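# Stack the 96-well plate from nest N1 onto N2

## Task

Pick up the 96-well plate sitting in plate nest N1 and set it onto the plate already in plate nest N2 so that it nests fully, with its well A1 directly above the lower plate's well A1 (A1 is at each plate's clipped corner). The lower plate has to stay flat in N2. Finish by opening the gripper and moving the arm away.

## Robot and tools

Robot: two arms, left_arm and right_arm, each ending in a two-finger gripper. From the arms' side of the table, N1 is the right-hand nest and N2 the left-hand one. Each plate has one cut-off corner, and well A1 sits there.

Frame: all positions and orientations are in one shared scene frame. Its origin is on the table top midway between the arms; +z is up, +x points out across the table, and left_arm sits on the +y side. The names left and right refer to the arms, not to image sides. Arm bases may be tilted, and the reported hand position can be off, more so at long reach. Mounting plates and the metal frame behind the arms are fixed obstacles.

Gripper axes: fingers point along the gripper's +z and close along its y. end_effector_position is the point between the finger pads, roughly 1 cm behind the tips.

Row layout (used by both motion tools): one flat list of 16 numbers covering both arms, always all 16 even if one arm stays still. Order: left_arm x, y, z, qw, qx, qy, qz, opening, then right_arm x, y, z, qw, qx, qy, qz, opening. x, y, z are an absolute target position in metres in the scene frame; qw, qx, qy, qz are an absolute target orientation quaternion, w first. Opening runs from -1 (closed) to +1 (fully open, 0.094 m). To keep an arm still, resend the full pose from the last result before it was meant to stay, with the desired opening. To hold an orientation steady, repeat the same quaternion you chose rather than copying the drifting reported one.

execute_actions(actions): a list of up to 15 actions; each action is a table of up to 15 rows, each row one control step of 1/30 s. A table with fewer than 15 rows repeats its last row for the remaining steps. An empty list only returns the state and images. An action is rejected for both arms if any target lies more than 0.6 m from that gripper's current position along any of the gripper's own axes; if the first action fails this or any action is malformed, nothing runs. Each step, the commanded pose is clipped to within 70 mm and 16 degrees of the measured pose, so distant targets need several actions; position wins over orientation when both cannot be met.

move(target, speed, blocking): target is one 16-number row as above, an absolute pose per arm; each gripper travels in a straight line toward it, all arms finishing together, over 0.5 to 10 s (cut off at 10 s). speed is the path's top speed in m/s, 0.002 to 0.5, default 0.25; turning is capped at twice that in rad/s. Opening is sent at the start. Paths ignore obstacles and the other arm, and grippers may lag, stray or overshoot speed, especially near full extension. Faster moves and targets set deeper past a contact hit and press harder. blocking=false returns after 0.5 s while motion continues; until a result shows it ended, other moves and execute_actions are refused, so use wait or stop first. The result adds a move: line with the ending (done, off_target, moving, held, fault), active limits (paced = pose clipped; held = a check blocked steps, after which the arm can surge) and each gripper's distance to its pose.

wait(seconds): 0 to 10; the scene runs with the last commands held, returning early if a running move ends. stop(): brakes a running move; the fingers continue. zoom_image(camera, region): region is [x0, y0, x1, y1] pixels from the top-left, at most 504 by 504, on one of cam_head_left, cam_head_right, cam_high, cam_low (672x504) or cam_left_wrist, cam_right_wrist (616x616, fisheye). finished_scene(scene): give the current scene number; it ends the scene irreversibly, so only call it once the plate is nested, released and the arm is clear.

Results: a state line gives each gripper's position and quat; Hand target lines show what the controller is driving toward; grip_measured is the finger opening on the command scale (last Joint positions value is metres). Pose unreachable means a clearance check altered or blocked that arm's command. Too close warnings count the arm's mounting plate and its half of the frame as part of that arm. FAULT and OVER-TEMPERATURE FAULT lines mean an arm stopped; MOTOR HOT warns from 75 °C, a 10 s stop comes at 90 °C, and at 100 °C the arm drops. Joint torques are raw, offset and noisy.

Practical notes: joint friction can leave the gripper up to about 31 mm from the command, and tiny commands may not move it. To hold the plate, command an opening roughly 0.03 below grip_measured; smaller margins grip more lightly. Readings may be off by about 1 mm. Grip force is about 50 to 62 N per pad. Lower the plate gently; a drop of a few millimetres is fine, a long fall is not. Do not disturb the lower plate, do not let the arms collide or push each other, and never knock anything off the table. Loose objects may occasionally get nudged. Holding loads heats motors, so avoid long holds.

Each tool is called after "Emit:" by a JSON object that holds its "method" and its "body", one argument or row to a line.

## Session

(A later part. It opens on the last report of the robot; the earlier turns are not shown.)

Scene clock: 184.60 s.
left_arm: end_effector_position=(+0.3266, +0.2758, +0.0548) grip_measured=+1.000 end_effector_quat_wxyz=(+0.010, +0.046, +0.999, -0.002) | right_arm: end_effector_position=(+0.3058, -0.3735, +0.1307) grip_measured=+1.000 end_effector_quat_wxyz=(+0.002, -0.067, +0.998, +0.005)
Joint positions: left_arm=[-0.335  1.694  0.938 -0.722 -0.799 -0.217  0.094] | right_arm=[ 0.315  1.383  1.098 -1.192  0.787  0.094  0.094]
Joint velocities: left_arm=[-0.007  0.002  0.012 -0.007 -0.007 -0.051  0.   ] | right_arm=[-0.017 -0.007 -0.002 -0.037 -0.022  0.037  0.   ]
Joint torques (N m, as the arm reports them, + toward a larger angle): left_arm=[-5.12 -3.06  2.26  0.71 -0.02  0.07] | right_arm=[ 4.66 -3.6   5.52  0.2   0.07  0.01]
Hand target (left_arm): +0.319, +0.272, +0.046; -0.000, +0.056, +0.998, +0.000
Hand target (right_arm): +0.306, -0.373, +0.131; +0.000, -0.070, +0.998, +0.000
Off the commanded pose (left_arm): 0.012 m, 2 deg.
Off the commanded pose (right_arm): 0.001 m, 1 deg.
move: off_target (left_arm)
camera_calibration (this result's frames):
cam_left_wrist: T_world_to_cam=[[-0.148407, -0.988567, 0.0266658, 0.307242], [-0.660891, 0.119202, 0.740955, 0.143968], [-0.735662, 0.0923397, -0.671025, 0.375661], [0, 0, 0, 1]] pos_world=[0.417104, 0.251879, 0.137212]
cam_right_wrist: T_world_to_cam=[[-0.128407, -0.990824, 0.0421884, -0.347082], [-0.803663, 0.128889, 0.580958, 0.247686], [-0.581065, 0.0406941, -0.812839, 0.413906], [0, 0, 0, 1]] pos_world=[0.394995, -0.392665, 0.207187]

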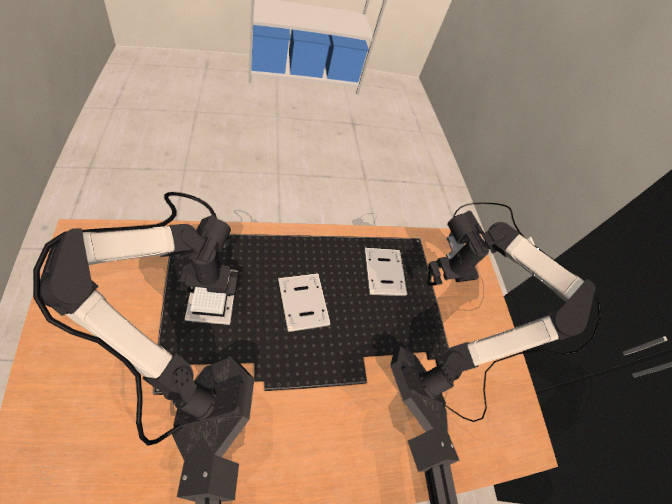

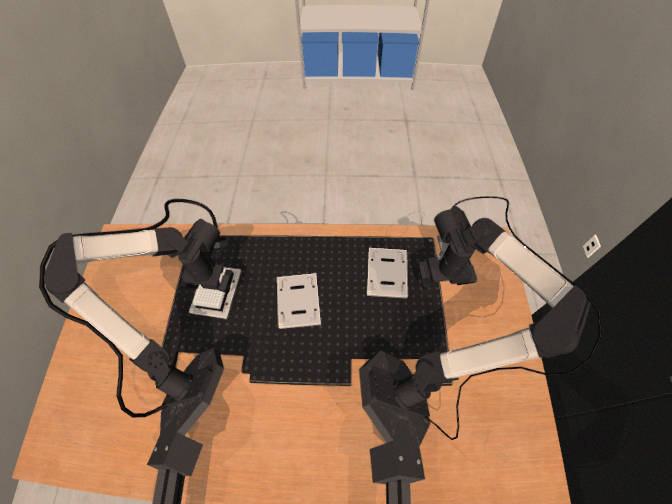

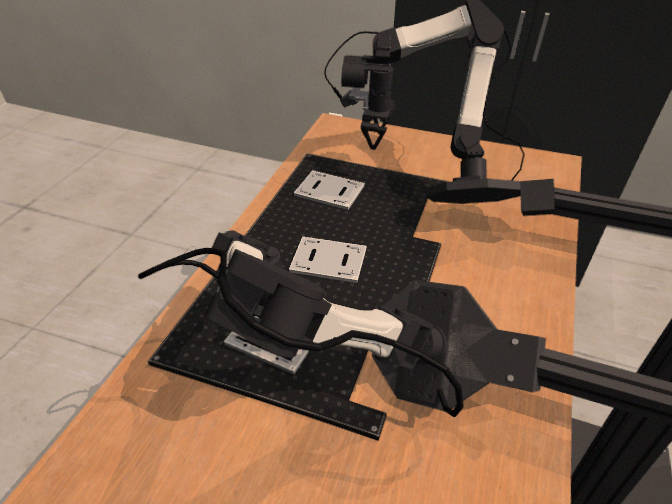

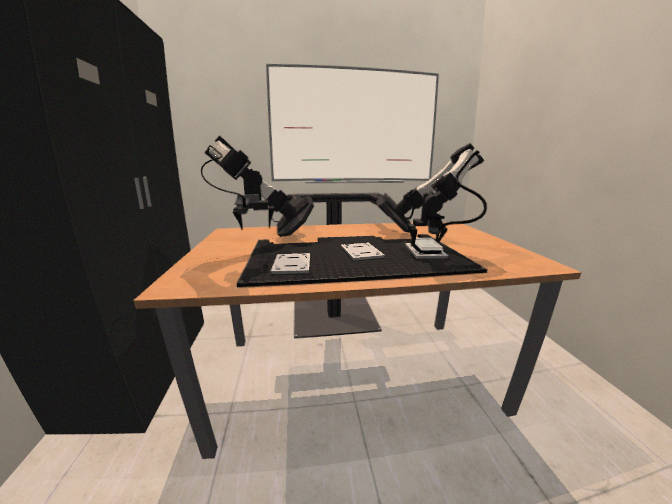

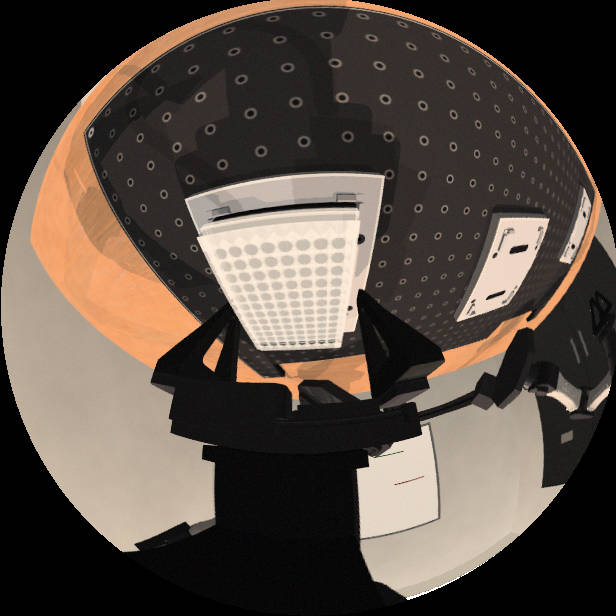

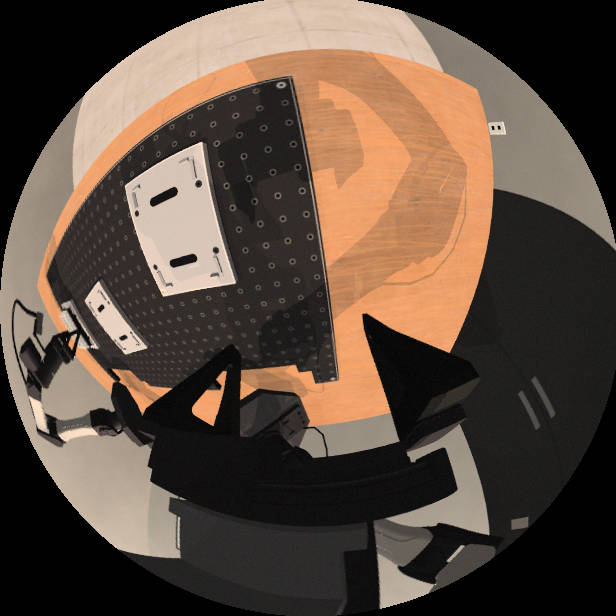

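Contact expected near 0.92.

Emit:
{"method": "execute_actions", "body": {
  "actions": [
    [[0.321,0.273,0.048,0.003,0.053,0.998,0,0.92,0.306,-0.373,0.131,0,-0.07,0.997,0,1]],
    [[0.321,0.273,0.048,0.003,0.053,0.998,0,0.88,0.306,-0.373,0.131,0,-0.07,0.997,0,1]]
  ]
}}

Emit:
{"method": "zoom_image", "body": {
  "camera": "cam_left_wrist",
  "region": [170,130,420,380]
}}

Emit:
{"method": "execute_actions", "body": {
  "actions": [
    [[0.321,0.273,0.048,0.003,0.053,0.998,0,0.85,0.306,-0.373,0.131,0,-0.07,0.997,0,1]]
  ]
}}

Emit:
{"method": "zoom_image", "body": {
  "camera": "cam_left_wrist",
  "region": [170,130,420,380]
}}

Scene clock: 191.23 s.
left_arm: end_effector_position=(+0.3267, +0.2758, +0.0548) grip_measured=+0.883 end_effector_quat_wxyz=(+0.010, +0.046, +0.999, -0.002) | right_arm: end_effector_position=(+0.3058, -0.3735, +0.1307) grip_measured=+1.000 end_effector_quat_wxyz=(+0.002, -0.067, +0.998, +0.005)
Joint positions: left_arm=[-0.335  1.694  0.938 -0.721 -0.799 -0.217  0.088] | right_arm=[ 0.315  1.383  1.098 -1.192  0.787  0.094  0.094]
Joint velocities: left_arm=[-0.032  0.007  0.027 -0.022  0.037 -0.066  0.   ] | right_arm=[-0.002 -0.002 -0.002 -0.037  0.022 -0.007  0.   ]
Joint torques (N m, as the arm reports them, + toward a larger angle): left_arm=[-5.29 -3.48  2.61  0.65 -0.04  0.04] | right_arm=[ 4.65 -3.59  5.54  0.2   0.07  0.01]
Hand target (left_arm): +0.321, +0.273, +0.048; +0.003, +0.053, +0.999, +0.000
Hand target (right_arm): +0.306, -0.373, +0.131; +0.000, -0.070, +0.998, +0.000
Off the commanded pose (left_arm): 0.009 m, 1 deg.
Off the commanded pose (right_arm): 0.001 m, 1 deg.
camera_calibration (this result's frames):
cam_left_wrist: T_world_to_cam=[[-0.148521, -0.988549, 0.0267062, 0.30726], [-0.661066, 0.119332, 0.740777, 0.144047], [-0.735481, 0.0923663, -0.671219, 0.37566], [0, 0, 0, 1]] pos_world=[0.41715, 0.251853, 0.137238]
cam_right_wrist: T_world_to_cam=[[-0.128407, -0.990824, 0.0421884, -0.347082], [-0.803663, 0.128889, 0.580958, 0.247686], [-0.581065, 0.0406941, -0.812839, 0.413906], [0, 0, 0, 1]] pos_world=[0.394995, -0.392665, 0.207187]

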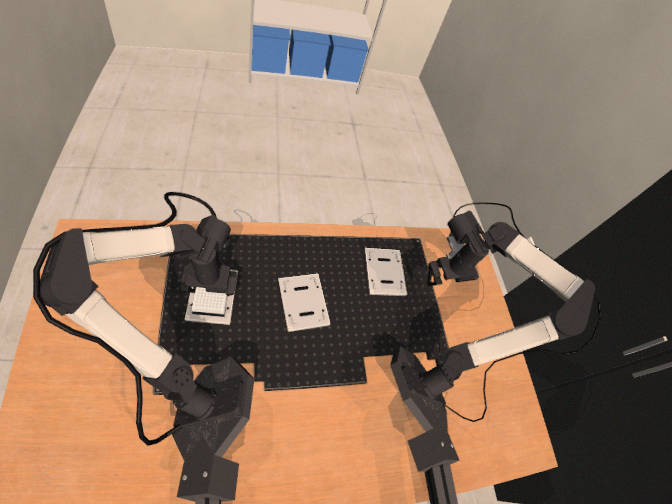

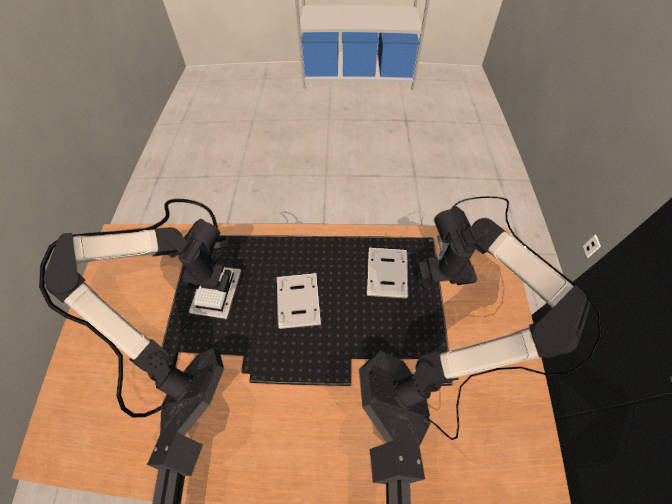

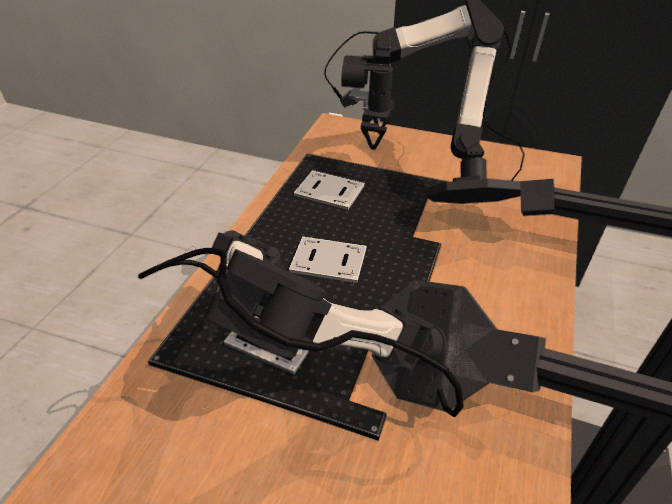

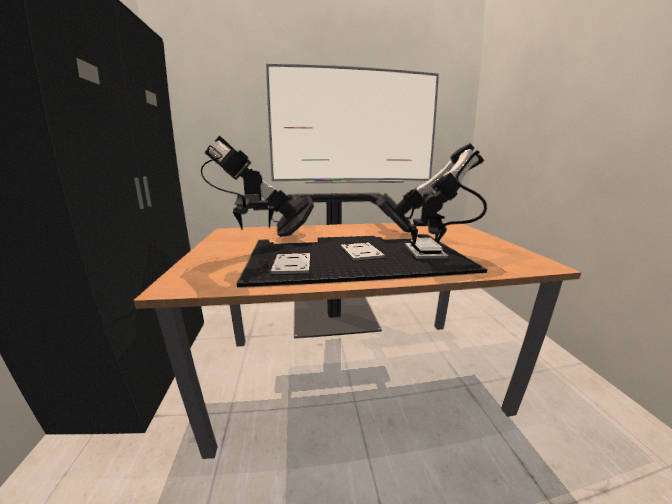

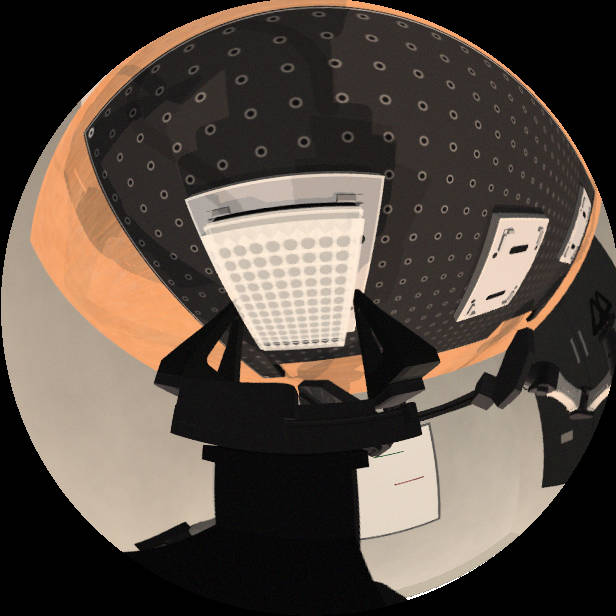

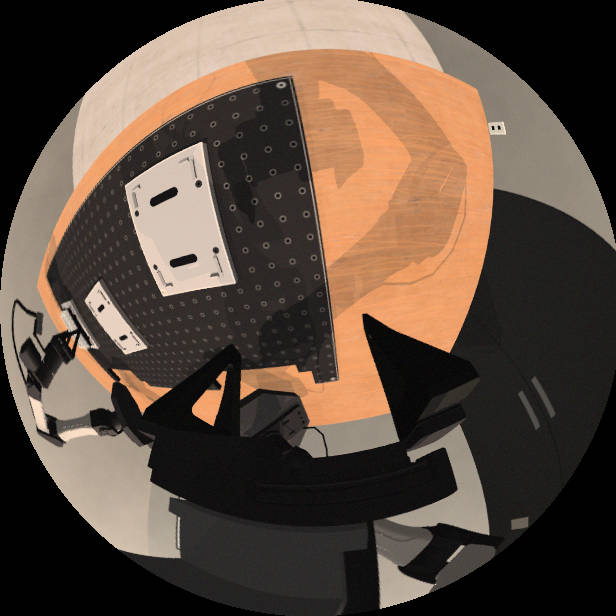

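Region (170, 130, 420, 380) of cam_left_wrist's 616x616 image, scaled by 2.016, with more detail than that image has.

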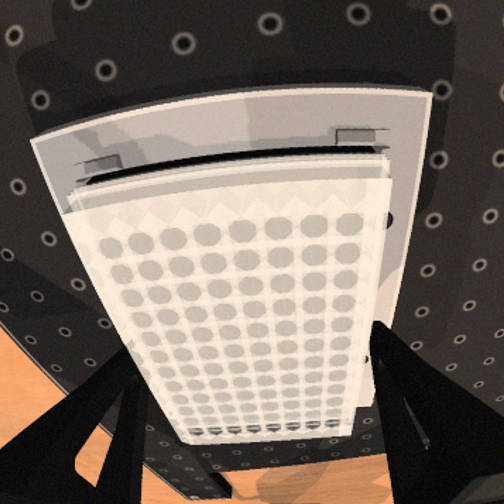

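Scene clock: 191.73 s.
left_arm: end_effector_position=(+0.3267, +0.2758, +0.0548) grip_measured=+0.853 end_effector_quat_wxyz=(+0.010, +0.046, +0.999, -0.002) | right_arm: end_effector_position=(+0.3058, -0.3735, +0.1307) grip_measured=+1.000 end_effector_quat_wxyz=(+0.002, -0.067, +0.998, +0.005)
Joint positions: left_arm=[-0.335  1.694  0.938 -0.721 -0.799 -0.217  0.087] | right_arm=[ 0.315  1.383  1.098 -1.192  0.787  0.094  0.094]
Joint velocities: left_arm=[-0.012 -0.002 -0.007 -0.007  0.051 -0.081  0.   ] | right_arm=[ 0.002 -0.007 -0.002 -0.037 -0.022 -0.007  0.   ]
Joint torques (N m, as the arm reports them, + toward a larger angle): left_arm=[-5.33 -3.53  2.57  0.65 -0.03  0.03] | right_arm=[ 4.66 -3.58  5.54  0.2   0.06  0.01]
Hand target (left_arm): +0.321, +0.273, +0.048; +0.003, +0.053, +0.999, +0.000
Hand target (right_arm): +0.306, -0.373, +0.131; +0.000, -0.070, +0.998, +0.000
Off the commanded pose (left_arm): 0.009 m, 1 deg.
Off the commanded pose (right_arm): 0.001 m, 1 deg.
camera_calibration (this result's frames):
cam_left_wrist: T_world_to_cam=[[-0.148521, -0.988549, 0.0267062, 0.30726], [-0.661066, 0.119332, 0.740777, 0.144047], [-0.735481, 0.0923663, -0.671219, 0.37566], [0, 0, 0, 1]] pos_world=[0.41715, 0.251853, 0.137238]
cam_right_wrist: T_world_to_cam=[[-0.128407, -0.990824, 0.0421884, -0.347082], [-0.803663, 0.128889, 0.580958, 0.247686], [-0.581065, 0.0406941, -0.812839, 0.413906], [0, 0, 0, 1]] pos_world=[0.394995, -0.392665, 0.207187]

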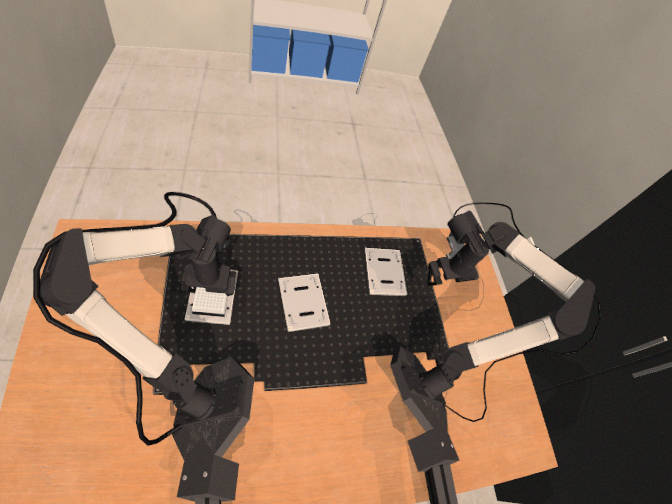

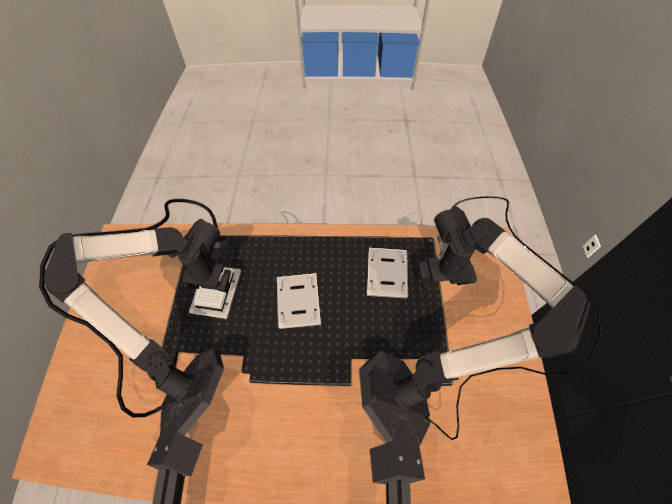

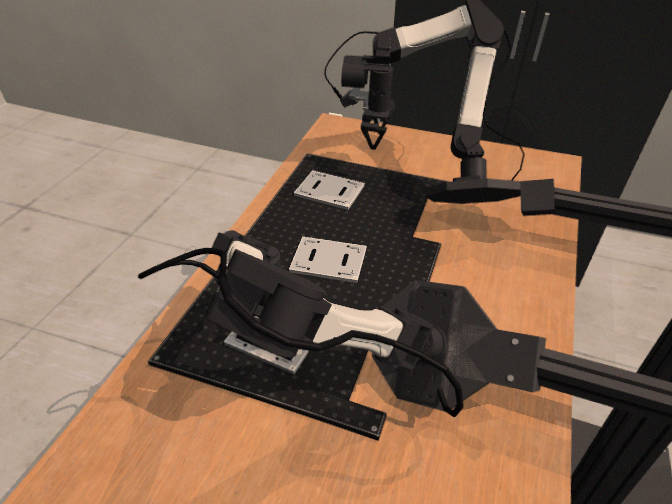

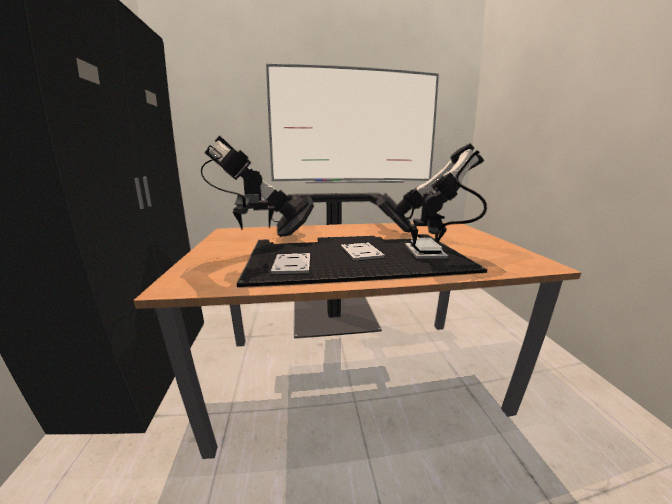

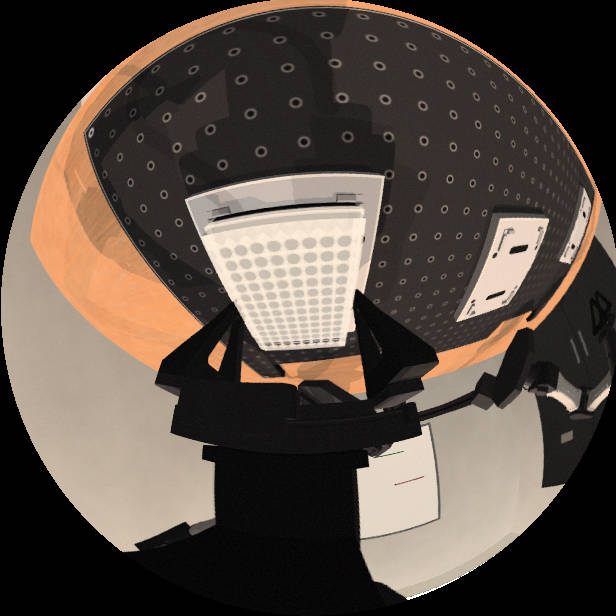

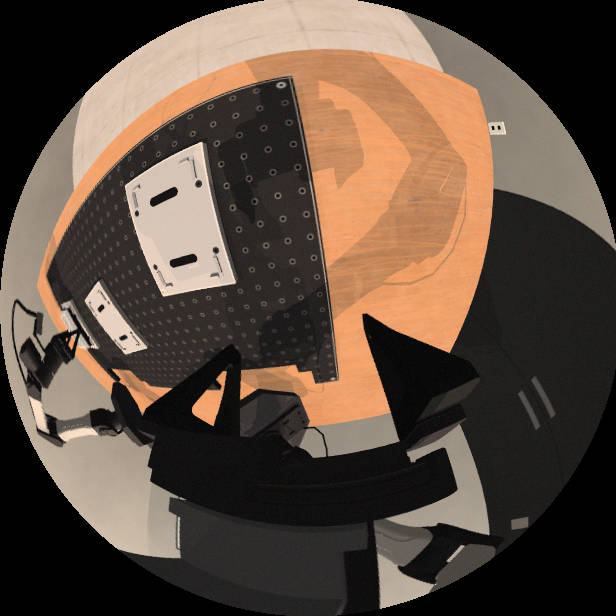

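Region (170, 130, 420, 380) of cam_left_wrist's 616x616 image, scaled by 2.016, with more detail than that image has.

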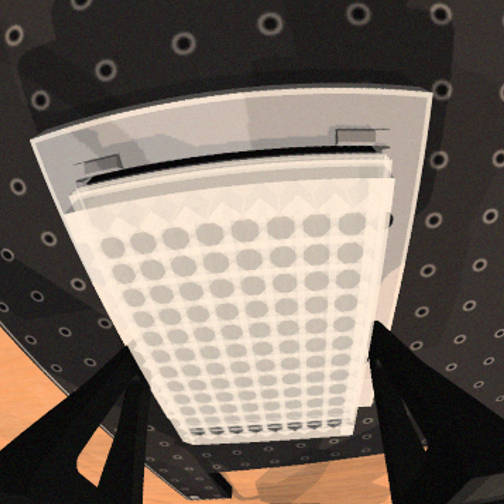

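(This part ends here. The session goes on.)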